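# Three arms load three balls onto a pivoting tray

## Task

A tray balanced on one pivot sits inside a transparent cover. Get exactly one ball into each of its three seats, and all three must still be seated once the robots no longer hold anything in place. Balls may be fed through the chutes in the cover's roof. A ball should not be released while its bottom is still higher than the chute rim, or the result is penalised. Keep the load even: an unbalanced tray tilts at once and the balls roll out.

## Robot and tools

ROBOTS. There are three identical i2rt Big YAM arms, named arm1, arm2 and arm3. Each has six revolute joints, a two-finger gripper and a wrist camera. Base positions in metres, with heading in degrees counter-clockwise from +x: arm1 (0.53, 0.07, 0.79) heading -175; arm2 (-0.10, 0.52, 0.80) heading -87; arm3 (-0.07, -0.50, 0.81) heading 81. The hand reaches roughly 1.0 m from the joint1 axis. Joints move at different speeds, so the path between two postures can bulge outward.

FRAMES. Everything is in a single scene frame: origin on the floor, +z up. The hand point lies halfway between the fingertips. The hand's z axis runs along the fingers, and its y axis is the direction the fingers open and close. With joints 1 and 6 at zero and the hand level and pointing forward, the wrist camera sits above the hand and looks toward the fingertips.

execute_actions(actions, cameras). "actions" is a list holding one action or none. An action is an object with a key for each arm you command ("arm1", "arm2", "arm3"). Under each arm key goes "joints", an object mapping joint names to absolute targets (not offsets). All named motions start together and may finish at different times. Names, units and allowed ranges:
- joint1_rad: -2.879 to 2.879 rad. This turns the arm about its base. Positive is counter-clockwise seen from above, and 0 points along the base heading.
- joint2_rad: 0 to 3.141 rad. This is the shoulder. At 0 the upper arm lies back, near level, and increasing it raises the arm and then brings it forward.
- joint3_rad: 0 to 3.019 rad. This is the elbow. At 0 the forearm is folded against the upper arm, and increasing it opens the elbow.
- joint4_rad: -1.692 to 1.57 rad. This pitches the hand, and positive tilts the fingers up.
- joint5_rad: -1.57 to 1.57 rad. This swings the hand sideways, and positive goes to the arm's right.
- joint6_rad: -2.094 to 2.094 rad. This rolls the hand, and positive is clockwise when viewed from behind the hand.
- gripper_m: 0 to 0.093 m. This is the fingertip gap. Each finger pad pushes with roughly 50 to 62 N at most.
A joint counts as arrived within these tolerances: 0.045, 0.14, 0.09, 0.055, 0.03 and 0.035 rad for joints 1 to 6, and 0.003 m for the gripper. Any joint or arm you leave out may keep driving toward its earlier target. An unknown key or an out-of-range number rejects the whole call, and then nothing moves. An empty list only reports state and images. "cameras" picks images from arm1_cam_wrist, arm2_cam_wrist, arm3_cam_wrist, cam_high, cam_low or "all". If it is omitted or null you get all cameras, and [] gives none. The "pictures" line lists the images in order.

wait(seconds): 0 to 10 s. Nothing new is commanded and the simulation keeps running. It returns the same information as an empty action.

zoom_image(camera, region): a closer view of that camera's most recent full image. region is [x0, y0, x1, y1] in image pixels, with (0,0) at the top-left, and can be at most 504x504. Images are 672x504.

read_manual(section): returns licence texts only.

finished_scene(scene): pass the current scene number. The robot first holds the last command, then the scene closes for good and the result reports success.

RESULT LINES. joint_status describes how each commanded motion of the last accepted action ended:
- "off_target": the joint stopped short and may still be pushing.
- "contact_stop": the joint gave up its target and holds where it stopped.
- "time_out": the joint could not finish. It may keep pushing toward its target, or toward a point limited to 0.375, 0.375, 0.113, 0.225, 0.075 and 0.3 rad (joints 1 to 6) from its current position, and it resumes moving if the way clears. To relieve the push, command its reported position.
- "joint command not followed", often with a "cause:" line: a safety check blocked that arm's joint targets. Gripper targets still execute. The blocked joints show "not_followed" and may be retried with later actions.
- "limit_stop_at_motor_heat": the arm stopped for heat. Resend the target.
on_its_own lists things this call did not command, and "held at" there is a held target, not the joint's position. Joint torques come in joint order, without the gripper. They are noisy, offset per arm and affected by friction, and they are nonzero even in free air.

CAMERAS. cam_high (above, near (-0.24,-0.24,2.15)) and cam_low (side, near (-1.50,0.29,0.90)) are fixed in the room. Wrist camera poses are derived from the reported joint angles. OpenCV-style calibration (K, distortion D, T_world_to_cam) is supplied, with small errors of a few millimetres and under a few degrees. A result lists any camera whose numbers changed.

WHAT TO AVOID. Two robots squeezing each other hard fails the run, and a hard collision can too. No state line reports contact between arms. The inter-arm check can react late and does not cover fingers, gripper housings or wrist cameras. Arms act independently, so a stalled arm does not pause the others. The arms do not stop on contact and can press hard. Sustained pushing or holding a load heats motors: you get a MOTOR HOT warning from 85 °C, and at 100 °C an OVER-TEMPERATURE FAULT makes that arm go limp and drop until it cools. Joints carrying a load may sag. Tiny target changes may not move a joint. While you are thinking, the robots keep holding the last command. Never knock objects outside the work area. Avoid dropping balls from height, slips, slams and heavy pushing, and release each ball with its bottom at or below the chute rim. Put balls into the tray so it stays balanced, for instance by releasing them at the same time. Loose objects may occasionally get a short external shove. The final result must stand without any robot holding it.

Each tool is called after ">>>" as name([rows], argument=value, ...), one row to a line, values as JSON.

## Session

>>> execute_actions(actions=[], cameras=["cam_low","cam_high"])

Scene clock: 0.00 s.
Joint torques (N m, as the arm reports them, + toward a larger angle): no reading
Motor temperatures (°C, as the motors report them): arm1=[26 24 29 25 25 24] | arm2=[25 27 24 25 24 24] | arm3=[23 27 28 23 26 26]
arm1.joint_positions: joint1_rad=+0.382 joint2_rad=+0.610 joint3_rad=+1.445 joint4_rad=-1.580 joint5_rad=-0.225 joint6_rad=+0.743 gripper_m=+0.094
arm1.joint_status: not commanded
arm1.hand: x=+0.3751 y=-0.0523 z=+1.3082 quat_wxyz=(-0.312, -0.909, +0.079, +0.265) (m; scene frame)
arm2.joint_positions: joint1_rad=-0.190 joint2_rad=+0.565 joint3_rad=+1.471 joint4_rad=-1.400 joint5_rad=+0.264 joint6_rad=+0.810 gripper_m=+0.095
arm2.joint_status: not commanded
arm2.hand: x=-0.1727 y=+0.3443 z=+1.3830 quat_wxyz=(-0.414, -0.828, -0.197, +0.324) (m; scene frame)
arm3.joint_positions: joint1_rad=+0.687 joint2_rad=+0.631 joint3_rad=+1.677 joint4_rad=-1.306 joint5_rad=+0.037 joint6_rad=+0.221 gripper_m=+0.095
arm3.joint_status: not commanded
arm3.hand: x=-0.1640 y=-0.3360 z=+1.4847 quat_wxyz=(-0.262, +0.636, -0.476, -0.549) (m; scene frame)
pictures: cam_high, cam_low
Images, in order (width x height): cam_high 672x504, cam_low 672x504.

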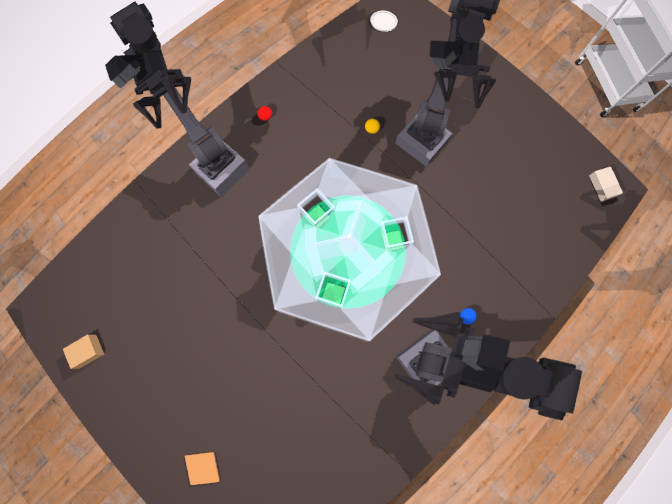

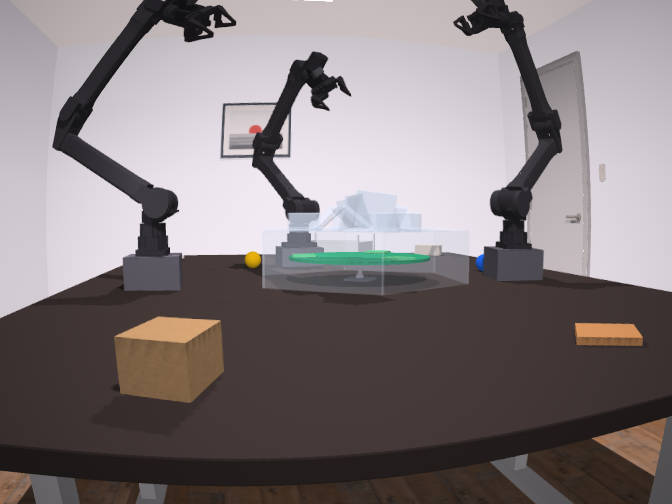

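>>> execute_actions([
  {"arm1":{"joints":{"joint1_rad":-1.13,"joint5_rad":0,"joint6_rad":0,"joint3_rad":1.0}},"arm2":{"joints":{"joint1_rad":1.755,"joint5_rad":0,"joint6_rad":0,"joint3_rad":1.0}},"arm3":{"joints":{"joint1_rad":-1.4,"joint5_rad":0,"joint6_rad":0,"joint3_rad":1.0}}},
], cameras=[])

>>> execute_actions([
  {"arm1":{"joints":{"joint2_rad":0.991,"joint3_rad":0.515,"joint4_rad":-1.08}},"arm2":{"joints":{"joint2_rad":1.179,"joint3_rad":0.61,"joint4_rad":-0.985}},"arm3":{"joints":{"joint2_rad":1.062,"joint3_rad":0.492,"joint4_rad":-0.985}}},
], cameras=["arm1_cam_wrist","arm2_cam_wrist","arm3_cam_wrist"])

Scene clock: 16.20 s.
Joint torques (N m, as the arm reports them, + toward a larger angle): arm1=[ 0.23  2.01  9.38  1.36  0.19 -0.01] | arm2=[-0.21 -0.35 11.43  1.54  0.05 -0.17] | arm3=[-1.08 -0.68  9.42  1.34 -0.02 -0.23]
Motor temperatures (°C, as the motors report them): arm1=[26 24 31 25 25 24] | arm2=[25 27 26 25 24 24] | arm3=[23 27 30 23 26 26]
arm1.joint_positions: joint1_rad=-1.123 joint2_rad=+0.610 joint3_rad=+0.994 joint4_rad=-1.580 joint5_rad=-0.002 joint6_rad=+0.011 gripper_m=+0.094
arm1.joint_status: all done
arm1.hand: x=+0.4239 y=+0.2324 z=+1.1035 quat_wxyz=(+0.092, -0.853, +0.489, +0.160) (m; scene frame)
arm2.joint_positions: joint1_rad=+1.750 joint2_rad=+0.575 joint3_rad=+0.986 joint4_rad=-1.399 joint5_rad=+0.001 joint6_rad=+0.015 gripper_m=+0.095
arm2.joint_status: all done
arm2.hand: x=+0.1163 y=+0.5720 z=+1.1430 quat_wxyz=(-0.283, +0.107, -0.952, -0.031) (m; scene frame)
arm3.joint_positions: joint1_rad=-1.395 joint2_rad=+0.641 joint3_rad=+1.003 joint4_rad=-1.306 joint5_rad=+0.001 joint6_rad=+0.017 gripper_m=+0.095
arm3.joint_status: all done
arm3.hand: x=+0.1879 y=-0.4955 z=+1.1609 quat_wxyz=(-0.315, -0.001, -0.949, -0.006) (m; scene frame)
pictures: none
No camera images: the call's "cameras" was empty. Leave "cameras" out to get every camera's image.

Scene clock: 17.50 s.
Joint torques (N m, as the arm reports them, + toward a larger angle): arm1=[ 0.23 -2.6   8.38  0.99  0.2  -0.01] | arm2=[-0.24 -5.44 10.2   0.57  0.04 -0.16] | arm3=[-1.2  -3.26  8.04  0.41  0.   -0.15]
Motor temperatures (°C, as the motors report them): arm1=[26 24 31 25 25 24] | arm2=[25 27 26 25 24 24] | arm3=[23 27 30 23 26 26]
arm1.joint_positions: joint1_rad=-1.123 joint2_rad=+0.996 joint3_rad=+0.508 joint4_rad=-1.093 joint5_rad=-0.002 joint6_rad=+0.011 gripper_m=+0.094
arm1.joint_status: all done
arm1.hand: x=+0.4189 y=+0.2438 z=+0.8463 quat_wxyz=(-0.001, -0.867, +0.498, -0.007) (m; scene frame)
arm2.joint_positions: joint1_rad=+1.750 joint2_rad=+1.176 joint3_rad=+0.590 joint4_rad=-0.996 joint5_rad=+0.001 joint6_rad=+0.015 gripper_m=+0.095
arm2.joint_status: all done
arm2.hand: x=+0.1428 y=+0.5754 z=+0.8514 quat_wxyz=(+0.007, +0.111, -0.994, +0.006) (m; scene frame)
arm3.joint_positions: joint1_rad=-1.395 joint2_rad=+1.073 joint3_rad=+0.492 joint4_rad=-1.002 joint5_rad=+0.001 joint6_rad=+0.017 gripper_m=+0.095
arm3.joint_status: all done
arm3.hand: x=+0.1489 y=-0.4955 z=+0.8528 quat_wxyz=(-0.001, -0.001, -1.000, -0.001) (m; scene frame)
pictures: arm1_cam_wrist, arm2_cam_wrist, arm3_cam_wrist
camera_calibration (this result's frames):
arm1_cam_wrist: T_world_to_cam=[[0.867736, 0.496993, -0.00557994, -0.477501], [0.400386, -0.692322, 0.600317, -0.499607], [0.294491, -0.523151, -0.799742, 0.80198], [0, 0, 0, 1]] pos_world=[0.378205, 0.310983, 0.938635]
arm2_cam_wrist: T_world_to_cam=[[0.224798, -0.974324, -0.0126058, 0.544557], [-0.778863, -0.187445, 0.598529, -0.284213], [-0.585524, -0.12473, -0.801002, 0.956891], [0, 0, 0, 1]] pos_world=[0.216504, 0.596654, 0.943446]
arm3_cam_wrist: T_world_to_cam=[[0.00899284, -0.999934, -0.00717419, -0.483496], [-0.81109, -0.0114903, 0.584809, -0.378617], [-0.584853, 0.000559819, -0.811139, 0.900384], [0, 0, 0, 1]] pos_world=[0.223848, -0.488318, 0.948287]
Images, in order (width x height): arm1_cam_wrist 672x504, arm2_cam_wrist 672x504, arm3_cam_wrist 672x504.

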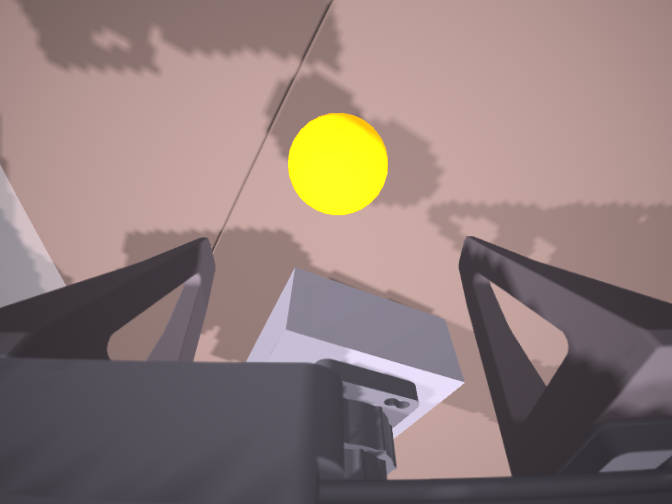

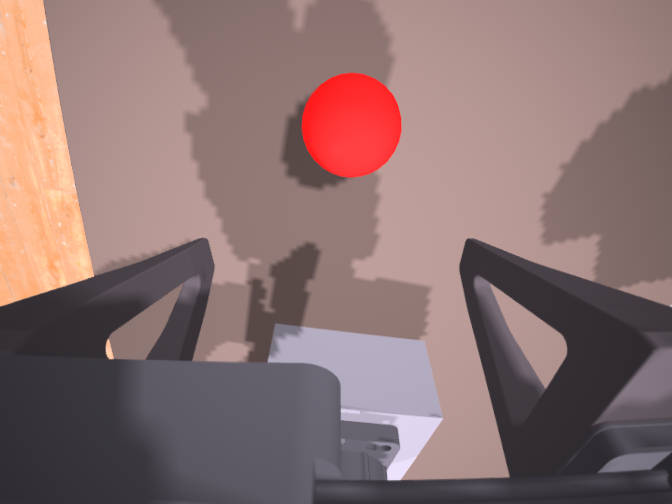

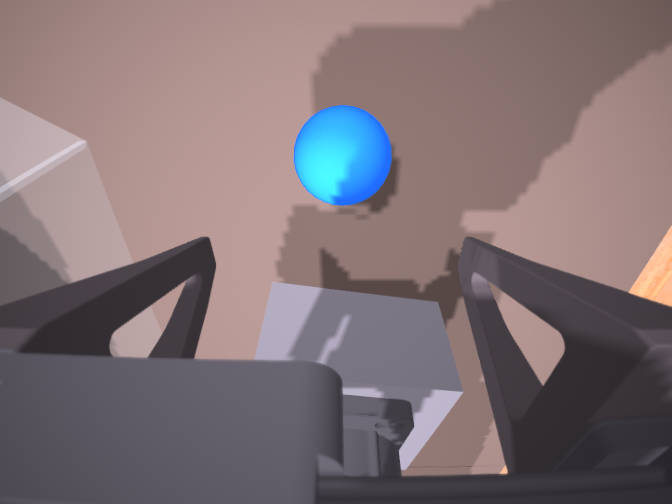

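>>> execute_actions([
  {"arm1":{"joints":{"joint2_rad":1.25,"joint3_rad":0.363,"joint4_rad":-0.66}},"arm2":{"joints":{"joint1_rad":1.71,"joint2_rad":1.485,"joint3_rad":0.535,"joint4_rad":-0.588}},"arm3":{"joints":{"joint1_rad":-1.42,"joint2_rad":1.405,"joint3_rad":0.364,"joint4_rad":-0.511}}},
], cameras=["arm1_cam_wrist","arm2_cam_wrist","arm3_cam_wrist"])

Scene clock: 25.93 s.
Joint torques (N m, as the arm reports them, + toward a larger angle): arm1=[ 0.2  -2.92  6.47  1.04  0.19 -0.01] | arm2=[-1.05 -8.1   6.7   0.69  0.04 -0.16] | arm3=[-2.16 -4.3   4.98  0.67 -0.01 -0.19]
Motor temperatures (°C, as the motors report them): arm1=[26 24 31 25 25 24] | arm2=[25 27 26 25 24 24] | arm3=[23 28 30 23 26 26]
arm1.joint_positions: joint1_rad=-1.123 joint2_rad=+1.245 joint3_rad=+0.350 joint4_rad=-0.672 joint5_rad=-0.002 joint6_rad=+0.011 gripper_m=+0.094
arm1.joint_status: all done
arm1.hand: x=+0.4212 y=+0.2410 z=+0.7531 quat_wxyz=(+0.002, -0.867, +0.498, -0.001) (m; scene frame)
arm2.joint_positions: joint1_rad=+1.715 joint2_rad=+1.487 joint3_rad=+0.528 joint4_rad=-0.600 joint5_rad=+0.001 joint6_rad=+0.014 gripper_m=+0.095
arm2.joint_status: all done
arm2.hand: x=+0.1698 y=+0.5707 z=+0.7572 quat_wxyz=(-0.004, +0.093, -0.996, +0.005) (m; scene frame)
arm3.joint_positions: joint1_rad=-1.412 joint2_rad=+1.406 joint3_rad=+0.364 joint4_rad=-0.528 joint5_rad=+0.001 joint6_rad=+0.017 gripper_m=+0.095
arm3.joint_status: all done
arm3.hand: x=+0.1527 y=-0.4990 z=+0.7520 quat_wxyz=(-0.007, -0.010, -1.000, -0.001) (m; scene frame)
pictures: arm1_cam_wrist, arm2_cam_wrist, arm3_cam_wrist
camera_calibration (this result's frames):
arm1_cam_wrist: T_world_to_cam=[[0.867656, 0.497131, -0.00582855, -0.478477], [0.40452, -0.699107, 0.589587, -0.438474], [0.289027, -0.513917, -0.807684, 0.731415], [0, 0, 0, 1]] pos_world=[0.381126, 0.307211, 0.846482]
arm2_cam_wrist: T_world_to_cam=[[0.190976, -0.981513, -0.0126676, 0.542663], [-0.798138, -0.162782, 0.580067, -0.204539], [-0.571406, -0.100668, -0.81447, 0.890694], [0, 0, 0, 1]] pos_world=[0.242062, 0.589, 0.850965]
arm3_cam_wrist: T_world_to_cam=[[-0.00848863, -0.999936, -0.00749096, -0.484929], [-0.818442, 0.00264344, 0.574583, -0.300786], [-0.574527, 0.0110083, -0.818412, 0.829982], [0, 0, 0, 1]] pos_world=[0.226555, -0.49324, 0.848461]
Images, in order (width x height): arm1_cam_wrist 672x504, arm2_cam_wrist 672x504, arm3_cam_wrist 672x504.

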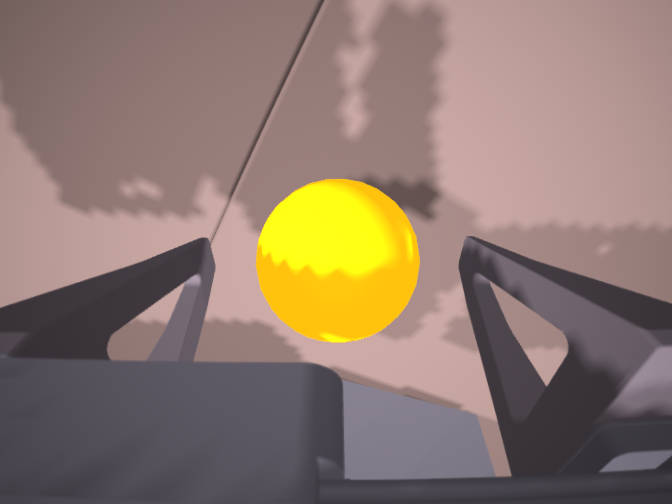

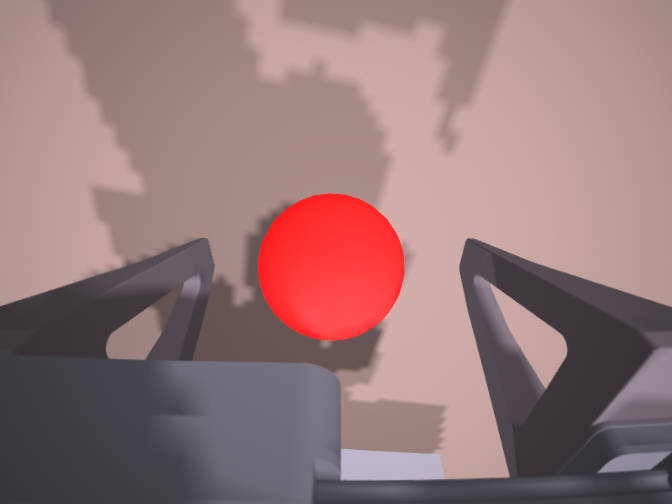

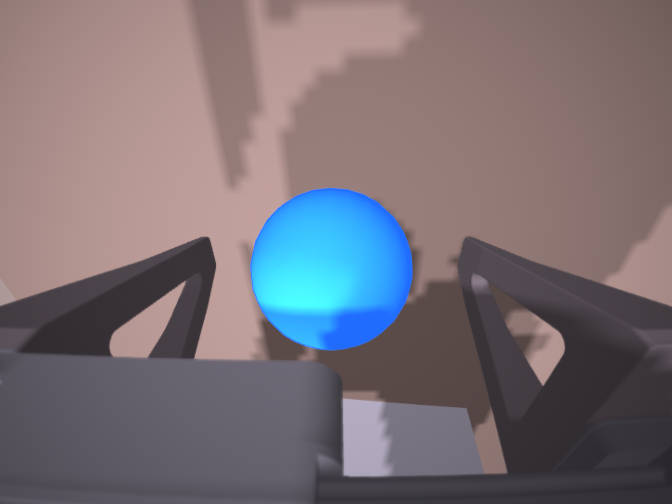

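>>> execute_actions([
  {"arm2":{"joints":{"joint2_rad":1.525}},"arm1":{"joints":{"gripper_m":0.04}},"arm3":{"joints":{"gripper_m":0.04}}},
], cameras=["arm2_cam_wrist"])

>>> execute_actions([
  {"arm2":{"joints":{"gripper_m":0.04}}},
], cameras=[])

>>> execute_actions([
  {"arm1":{"joints":{"joint2_rad":0.864,"joint3_rad":0.9,"joint4_rad":-1.58}},"arm2":{"joints":{"joint2_rad":0.864,"joint3_rad":0.92,"joint4_rad":-1.58}},"arm3":{"joints":{"joint2_rad":0.864,"joint3_rad":0.94,"joint4_rad":-1.58}}},
], cameras=[])

>>> execute_actions([
  {"arm1":{"joints":{"joint1_rad":0.374}},"arm2":{"joints":{"joint1_rad":0.22}},"arm3":{"joints":{"joint1_rad":0.335}}},
], cameras=[])

>>> execute_actions([
  {"arm1":{"joints":{"joint2_rad":1.475,"joint3_rad":1.362,"joint4_rad":-1.422}},"arm2":{"joints":{"joint2_rad":1.445,"joint3_rad":1.319,"joint4_rad":-1.383}},"arm3":{"joints":{"joint2_rad":1.355,"joint3_rad":1.25,"joint4_rad":-1.378}}},
], cameras=["arm1_cam_wrist","arm2_cam_wrist","arm3_cam_wrist","cam_low"])

Scene clock: 43.93 s.
Joint torques (N m, as the arm reports them, + toward a larger angle): arm1=[ 0.17 -2.87  6.49  1.03  0.18 -0.01] | arm2=[-0.96 -7.73  6.45  0.57  0.05 -0.16] | arm3=[-1.66 -4.34  4.9   0.69 -0.01 -0.11]
Motor temperatures (°C, as the motors report them): arm1=[26 24 31 25 25 24] | arm2=[25 27 26 25 24 24] | arm3=[23 28 30 23 26 26]
arm1.joint_positions: joint1_rad=-1.123 joint2_rad=+1.245 joint3_rad=+0.350 joint4_rad=-0.672 joint5_rad=-0.001 joint6_rad=+0.010 gripper_m=+0.055
arm1.joint_status: gripper_m off_target (ended at +0.055, target +0.040)
arm1.hand: x=+0.4213 y=+0.2412 z=+0.7531 quat_wxyz=(+0.002, -0.867, +0.498, -0.001) (m; scene frame)
arm2.joint_positions: joint1_rad=+1.715 joint2_rad=+1.521 joint3_rad=+0.528 joint4_rad=-0.599 joint5_rad=+0.001 joint6_rad=+0.014 gripper_m=+0.095
arm2.joint_status: all done
arm2.hand: x=+0.1640 y=+0.5695 z=+0.7486 quat_wxyz=(+0.012, +0.093, -0.996, +0.007) (m; scene frame)
arm3.joint_positions: joint1_rad=-1.412 joint2_rad=+1.406 joint3_rad=+0.364 joint4_rad=-0.527 joint5_rad=+0.000 joint6_rad=+0.016 gripper_m=+0.056
arm3.joint_status: gripper_m off_target (ended at +0.056, target +0.040)
arm3.hand: x=+0.1527 y=-0.4990 z=+0.7520 quat_wxyz=(-0.008, -0.009, -1.000, -0.001) (m; scene frame)
pictures: arm2_cam_wrist
camera_calibration (this result's frames):
arm2_cam_wrist: T_world_to_cam=[[0.190253, -0.981657, -0.0123573, 0.542382], [-0.779119, -0.158634, 0.606473, -0.229555], [-0.597308, -0.105755, -0.795008, 0.872836], [0, 0, 0, 1]] pos_world=[0.239312, 0.588326, 0.839833]
Images, in order (width x height): arm2_cam_wrist 672x504.

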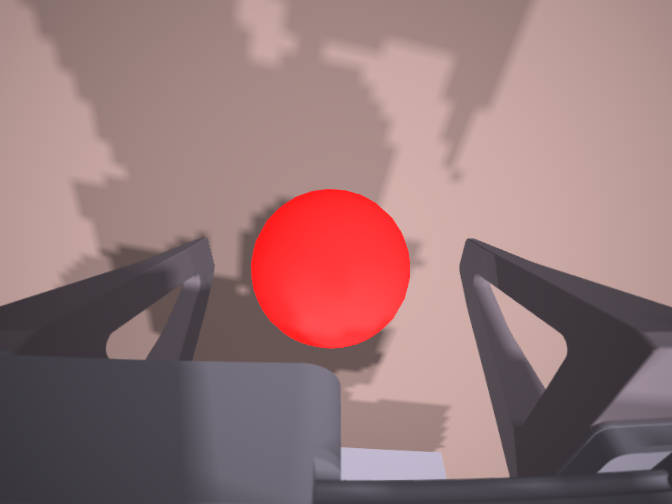

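Scene clock: 44.53 s.
Joint torques (N m, as the arm reports them, + toward a larger angle): arm1=[ 0.19 -2.97  6.49  1.03  0.18  0.  ] | arm2=[-0.98 -7.58  6.5   0.57  0.06 -0.15] | arm3=[-1.95 -4.95  4.75  0.72 -0.02 -0.16]
Motor temperatures (°C, as the motors report them): arm1=[26 24 30 25 25 24] | arm2=[25 27 26 25 24 24] | arm3=[23 28 30 23 26 26]
arm1.joint_positions: joint1_rad=-1.123 joint2_rad=+1.245 joint3_rad=+0.350 joint4_rad=-0.672 joint5_rad=-0.001 joint6_rad=+0.010 gripper_m=+0.055
arm1.joint_status: not commanded
arm1.hand: x=+0.4213 y=+0.2412 z=+0.7531 quat_wxyz=(+0.002, -0.867, +0.498, -0.001) (m; scene frame)
arm2.joint_positions: joint1_rad=+1.715 joint2_rad=+1.522 joint3_rad=+0.528 joint4_rad=-0.599 joint5_rad=+0.001 joint6_rad=+0.014 gripper_m=+0.055
arm2.joint_status: gripper_m off_target (ended at +0.056, target +0.040)
arm2.hand: x=+0.1639 y=+0.5695 z=+0.7485 quat_wxyz=(+0.012, +0.094, -0.996, +0.007) (m; scene frame)
arm3.joint_positions: joint1_rad=-1.412 joint2_rad=+1.406 joint3_rad=+0.364 joint4_rad=-0.527 joint5_rad=+0.000 joint6_rad=+0.016 gripper_m=+0.056
arm3.joint_status: not commanded
arm3.hand: x=+0.1527 y=-0.4990 z=+0.7520 quat_wxyz=(-0.008, -0.009, -1.000, -0.001) (m; scene frame)
pictures: none
No camera images: the call's "cameras" was empty. Leave "cameras" out to get every camera's image.

Scene clock: 46.10 s.
Joint torques (N m, as the arm reports them, + toward a larger angle): arm1=[ 0.24 -0.46 11.96 -0.04  0.18  0.  ] | arm2=[-1.03 -2.72 11.66 -0.17  0.06 -0.15] | arm3=[-1.27 -2.23 13.56 -0.74 -0.03 -0.15]
Motor temperatures (°C, as the motors report them): arm1=[26 24 31 25 25 24] | arm2=[25 27 26 25 24 24] | arm3=[23 28 30 23 26 26]
arm1.joint_positions: joint1_rad=-1.123 joint2_rad=+0.853 joint3_rad=+0.862 joint4_rad=-1.569 joint5_rad=-0.001 joint6_rad=+0.010 gripper_m=+0.055
arm1.joint_status: all done
arm1.hand: x=+0.4175 y=+0.2444 z=+1.0038 quat_wxyz=(+0.004, -0.867, +0.498, +0.001) (m; scene frame)
arm2.joint_positions: joint1_rad=+1.715 joint2_rad=+0.860 joint3_rad=+0.902 joint4_rad=-1.572 joint5_rad=+0.001 joint6_rad=+0.014 gripper_m=+0.055
arm2.joint_status: all done
arm2.hand: x=+0.1096 y=+0.5614 z=+1.0348 quat_wxyz=(-0.019, +0.094, -0.995, +0.003) (m; scene frame)
arm3.joint_positions: joint1_rad=-1.412 joint2_rad=+0.865 joint3_rad=+0.893 joint4_rad=-1.566 joint5_rad=+0.000 joint6_rad=+0.016 gripper_m=+0.056
arm3.joint_status: all done
arm3.hand: x=+0.1471 y=-0.4996 z=+1.0402 quat_wxyz=(-0.023, -0.009, -1.000, -0.001) (m; scene frame)
pictures: none
No camera images: the call's "cameras" was empty. Leave "cameras" out to get every camera's image.

Scene clock: 47.97 s.
Joint torques (N m, as the arm reports them, + toward a larger angle): arm1=[ 1.1  -0.68 11.89 -0.04  0.15  0.  ] | arm2=[-0.87 -2.7  11.67 -0.15  0.07 -0.15] | arm3=[-0.75 -1.84 13.39 -0.65  0.05 -0.12]
Motor temperatures (°C, as the motors report them): arm1=[26 24 31 25 25 24] | arm2=[25 27 26 25 24 24] | arm3=[23 28 31 23 26 26]
arm1.joint_positions: joint1_rad=+0.368 joint2_rad=+0.854 joint3_rad=+0.862 joint4_rad=-1.569 joint5_rad=+0.000 joint6_rad=+0.009 gripper_m=+0.055
arm1.joint_status: all done
arm1.hand: x=+0.3371 y=-0.0268 z=+1.0032 quat_wxyz=(-0.002, -0.975, -0.223, +0.001) (m; scene frame)
arm2.joint_positions: joint1_rad=+0.224 joint2_rad=+0.862 joint3_rad=+0.902 joint4_rad=-1.572 joint5_rad=+0.000 joint6_rad=+0.013 gripper_m=+0.055
arm2.joint_status: all done
arm2.hand: x=-0.0439 y=+0.3086 z=+1.0373 quat_wxyz=(-0.018, -0.606, -0.795, +0.017) (m; scene frame)
arm3.joint_positions: joint1_rad=+0.330 joint2_rad=+0.865 joint3_rad=+0.893 joint4_rad=-1.566 joint5_rad=-0.001 joint6_rad=+0.015 gripper_m=+0.056
arm3.joint_status: all done
arm3.hand: x=-0.1071 y=-0.2837 z=+1.0372 quat_wxyz=(-0.016, +0.759, -0.650, -0.008) (m; scene frame)
pictures: none
No camera images: the call's "cameras" was empty. Leave "cameras" out to get every camera's image.

Scene clock: 49.37 s.
Joint torques (N m, as the arm reports them, + toward a larger angle): arm1=[  1.15 -13.07  12.76   0.49   0.15   0.  ] | arm2=[ -0.95 -13.93  14.61   0.19   0.07  -0.15] | arm3=[ -0.78 -10.02  13.62  -0.04   0.04  -0.18]
Motor temperatures (°C, as the motors report them): arm1=[26 24 32 25 25 24] | arm2=[25 27 27 25 24 24] | arm3=[23 28 31 23 26 26]
arm1.joint_positions: joint1_rad=+0.368 joint2_rad=+1.484 joint3_rad=+1.309 joint4_rad=-1.426 joint5_rad=+0.000 joint6_rad=+0.009 gripper_m=+0.055
arm1.joint_status: all done
arm1.hand: x=+0.1429 y=-0.1229 z=+0.9852 quat_wxyz=(+0.002, -0.975, -0.223, -0.018) (m; scene frame)
arm2.joint_positions: joint1_rad=+0.224 joint2_rad=+1.470 joint3_rad=+1.265 joint4_rad=-1.386 joint5_rad=+0.000 joint6_rad=+0.013 gripper_m=+0.055
arm2.joint_status: all done
arm2.hand: x=+0.0121 y=+0.1140 z=+0.9980 quat_wxyz=(+0.006, -0.606, -0.795, -0.001) (m; scene frame)
arm3.joint_positions: joint1_rad=+0.330 joint2_rad=+1.379 joint3_rad=+1.198 joint4_rad=-1.384 joint5_rad=-0.001 joint6_rad=+0.015 gripper_m=+0.056
arm3.joint_status: all done
arm3.hand: x=-0.1362 y=-0.1106 z=+1.0099 quat_wxyz=(-0.007, +0.759, -0.651, +0.002) (m; scene frame)
pictures: arm1_cam_wrist, arm2_cam_wrist, arm3_cam_wrist, cam_low
camera_calibration (this result's frames):
arm1_cam_wrist: T_world_to_cam=[[-0.427527, 0.903891, -0.0141726, 0.188553], [0.706403, 0.343819, 0.618695, -0.660818], [0.564106, 0.254498, -0.785503, 0.845546], [0, 0, 0, 1]] pos_world=[0.0704373, -0.158419, 1.0757]
arm2_cam_wrist: T_world_to_cam=[[-0.962845, -0.269441, -0.0181711, 0.0657689], [-0.227137, 0.771599, 0.594174, -0.671858], [-0.146074, 0.576225, -0.804131, 0.858098], [0, 0, 0, 1]] pos_world=[0.0360676, 0.0416687, 1.09042]
arm3_cam_wrist: T_world_to_cam=[[0.986429, 0.164016, 0.00754411, 0.152036], [0.129017, -0.802721, 0.582232, -0.654135], [0.101551, -0.573357, -0.812988, 0.892782], [0, 0, 0, 1]] pos_world=[-0.156241, -0.0381407, 1.10553]
Images, in order (width x height): arm1_cam_wrist 672x504, arm2_cam_wrist 672x504, arm3_cam_wrist 672x504, cam_low 672x504.

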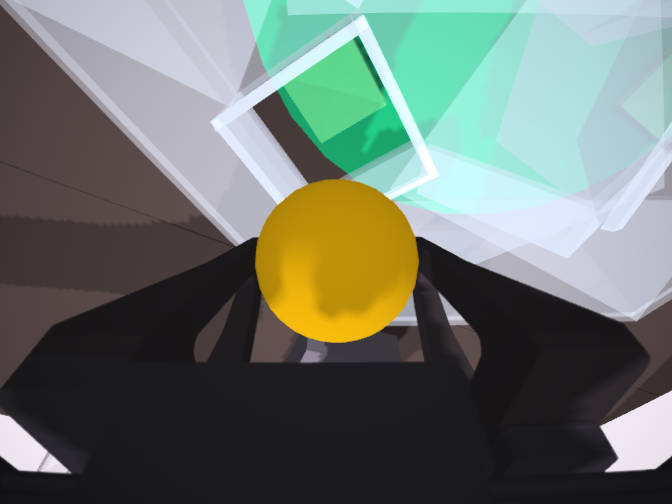

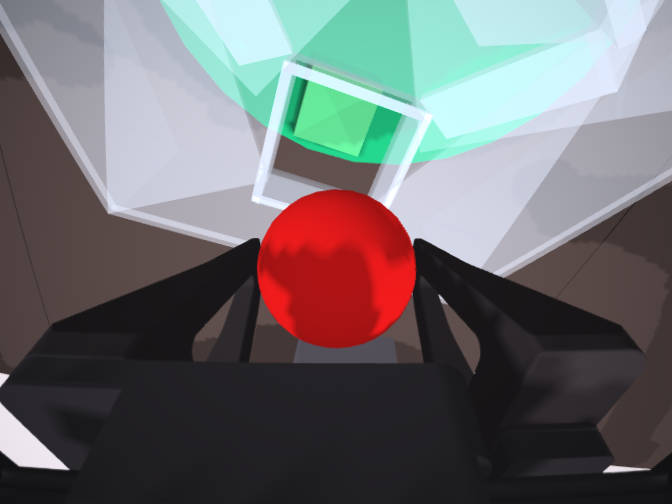

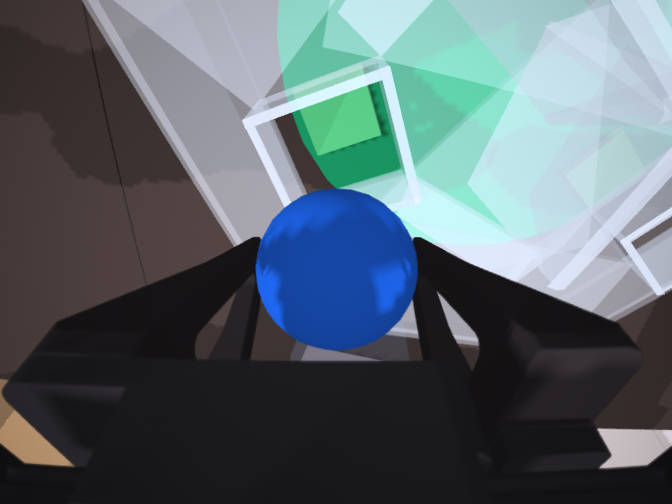

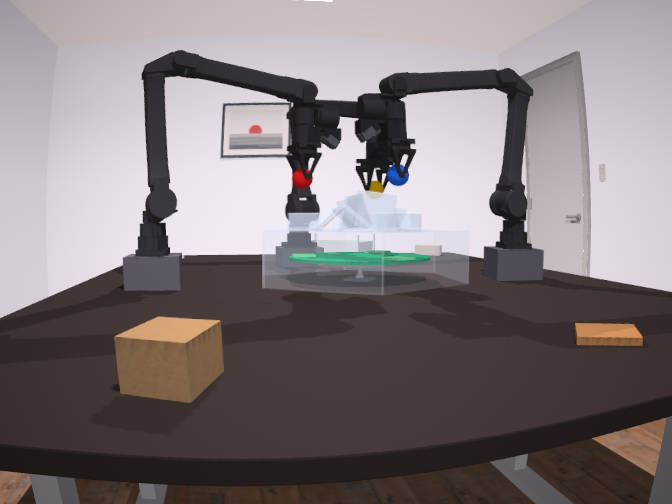

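>>> execute_actions([
  {"arm1":{"joints":{"joint1_rad":0.393,"joint2_rad":1.538,"joint3_rad":1.212,"joint4_rad":-1.208}},"arm2":{"joints":{"joint1_rad":0.208,"joint2_rad":1.518,"joint3_rad":1.115,"joint4_rad":-1.134}},"arm3":{"joints":{"joint1_rad":0.342,"joint2_rad":1.422,"joint3_rad":1.03,"joint4_rad":-1.134}}},
], cameras=["arm1_cam_wrist","arm2_cam_wrist","arm3_cam_wrist","cam_low"])

>>> zoom_image(camera="cam_low", region=[240,130,480,300])

Scene clock: 66.70 s.
Joint torques (N m, as the arm reports them, + toward a larger angle): arm1=[  1.27 -12.59   9.7    1.     0.15   0.  ] | arm2=[ -1.14 -12.91  11.24   0.6    0.04  -0.15] | arm3=[ -1.04 -10.27   9.04   0.29   0.01  -0.19]
Motor temperatures (°C, as the motors report them): arm1=[26 24 34 25 25 24] | arm2=[25 27 29 25 24 24] | arm3=[23 28 35 23 26 26]
arm1.joint_positions: joint1_rad=+0.386 joint2_rad=+1.537 joint3_rad=+1.195 joint4_rad=-1.220 joint5_rad=+0.000 joint6_rad=+0.009 gripper_m=+0.055
arm1.joint_status: all done
arm1.hand: x=+0.1345 y=-0.1359 z=+0.9213 quat_wxyz=(-0.003, -0.973, -0.232, +0.001) (m; scene frame)
arm2.joint_positions: joint1_rad=+0.215 joint2_rad=+1.536 joint3_rad=+1.091 joint4_rad=-1.145 joint5_rad=+0.001 joint6_rad=+0.013 gripper_m=+0.055
arm2.joint_status: all done
arm2.hand: x=+0.0072 y=+0.1157 z=+0.9084 quat_wxyz=(+0.006, -0.610, -0.793, -0.001) (m; scene frame)
arm3.joint_positions: joint1_rad=+0.332 joint2_rad=+1.441 joint3_rad=+1.022 joint4_rad=-1.150 joint5_rad=-0.001 joint6_rad=+0.015 gripper_m=+0.056
arm3.joint_status: all done
arm3.hand: x=-0.1351 y=-0.1143 z=+0.9228 quat_wxyz=(-0.006, +0.760, -0.650, +0.004) (m; scene frame)
pictures: arm1_cam_wrist, arm2_cam_wrist, arm3_cam_wrist, cam_low
camera_calibration (this result's frames):
arm1_cam_wrist: T_world_to_cam=[[-0.443694, 0.896053, -0.0149698, 0.197676], [0.721576, 0.367106, 0.586993, -0.58054], [0.531473, 0.249643, -0.809454, 0.82919], [0, 0, 0, 1]] pos_world=[0.0659199, -0.17101, 1.01492]
arm2_cam_wrist: T_world_to_cam=[[-0.965182, -0.260995, -0.0174929, 0.0583015], [-0.219983, 0.773694, 0.594142, -0.621366], [-0.141534, 0.577303, -0.80417, 0.784196], [0, 0, 0, 1]] pos_world=[0.0305718, 0.0432453, 1.00083]
arm3_cam_wrist: T_world_to_cam=[[0.986118, 0.165872, 0.0075601, 0.152343], [0.130123, -0.80027, 0.585351, -0.609027], [0.103143, -0.576241, -0.810745, 0.817562], [0, 0, 0, 1]] pos_world=[-0.155306, -0.0415429, 1.01818]
Images, in order (width x height): arm1_cam_wrist 672x504, arm2_cam_wrist 672x504, arm3_cam_wrist 672x504, cam_low 672x504.

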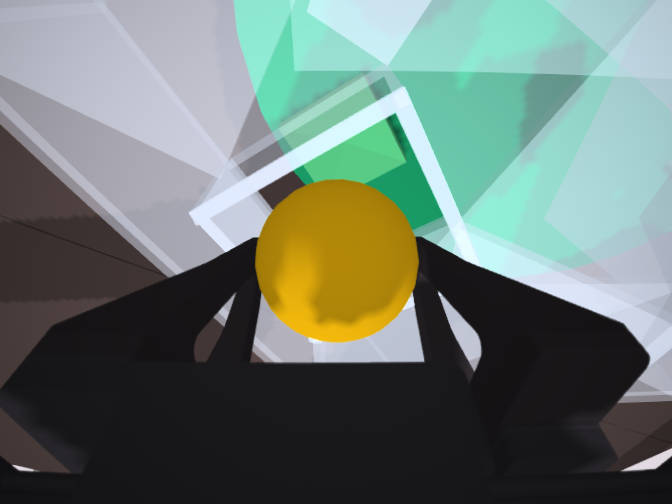

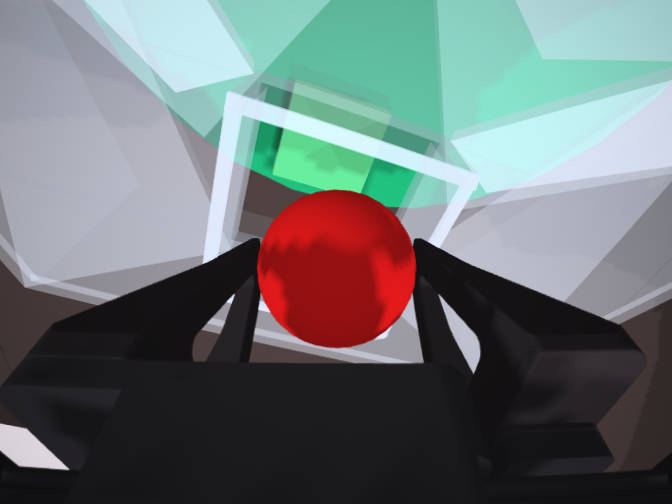

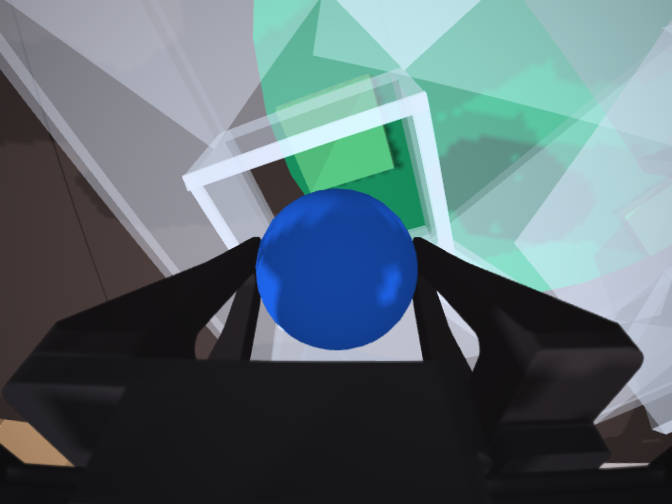

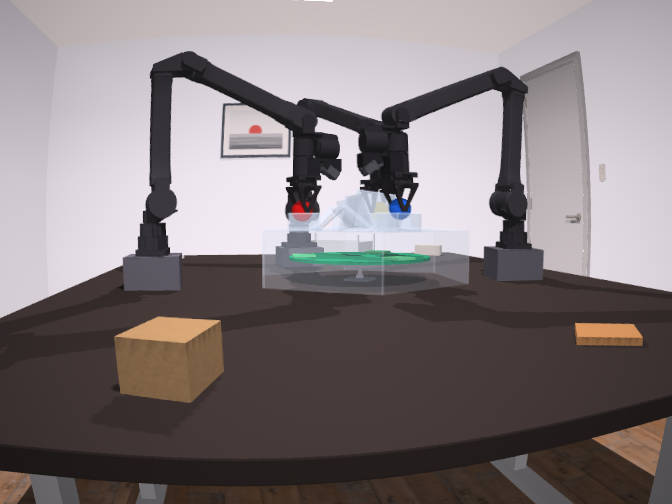

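Region (240, 130, 480, 300) of cam_low's 672x504 image, scaled by 2.100, with more detail than that image has; it fills the top 357 rows of this view, and the rest is white.

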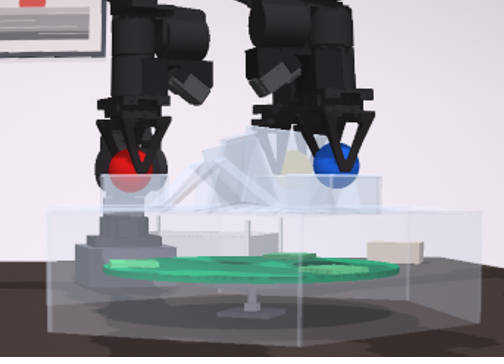

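All three balls sit inside their rims, so I'm releasing them together.

>>> execute_actions([
  {"arm1":{"joints":{"gripper_m":0.064}},"arm2":{"joints":{"gripper_m":0.064}},"arm3":{"joints":{"gripper_m":0.064}}},
], cameras=["cam_low"])

>>> finished_scene(scene=2)

Scene clock: 70.73 s.
Joint torques (N m, as the arm reports them, + toward a larger angle): arm1=[  1.34 -12.64   9.67   0.99   0.15   0.01] | arm2=[ -1.18 -13.34  11.34   0.64   0.04  -0.15] | arm3=[ -0.33 -10.57   9.14   0.44   0.06  -0.13]
Motor temperatures (°C, as the motors report them): arm1=[26 24 34 25 25 24] | arm2=[25 27 29 25 24 24] | arm3=[23 28 34 23 26 26]
arm1.joint_positions: joint1_rad=+0.386 joint2_rad=+1.537 joint3_rad=+1.195 joint4_rad=-1.220 joint5_rad=+0.000 joint6_rad=+0.009 gripper_m=+0.064
arm1.joint_status: all done
arm1.hand: x=+0.1345 y=-0.1359 z=+0.9213 quat_wxyz=(-0.003, -0.973, -0.232, +0.001) (m; scene frame)
arm2.joint_positions: joint1_rad=+0.215 joint2_rad=+1.536 joint3_rad=+1.091 joint4_rad=-1.145 joint5_rad=+0.001 joint6_rad=+0.013 gripper_m=+0.064
arm2.joint_status: all done
arm2.hand: x=+0.0072 y=+0.1157 z=+0.9084 quat_wxyz=(+0.006, -0.610, -0.793, -0.001) (m; scene frame)
arm3.joint_positions: joint1_rad=+0.332 joint2_rad=+1.440 joint3_rad=+1.022 joint4_rad=-1.150 joint5_rad=-0.001 joint6_rad=+0.015 gripper_m=+0.064
arm3.joint_status: all done
arm3.hand: x=-0.1351 y=-0.1143 z=+0.9232 quat_wxyz=(-0.006, +0.760, -0.650, +0.003) (m; scene frame)
pictures: cam_low
Images, in order (width x height): cam_low 672x504.

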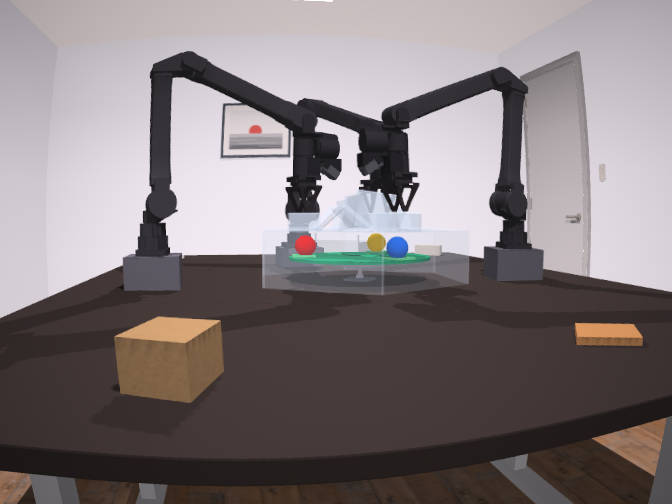

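The scene is finished: the task was done.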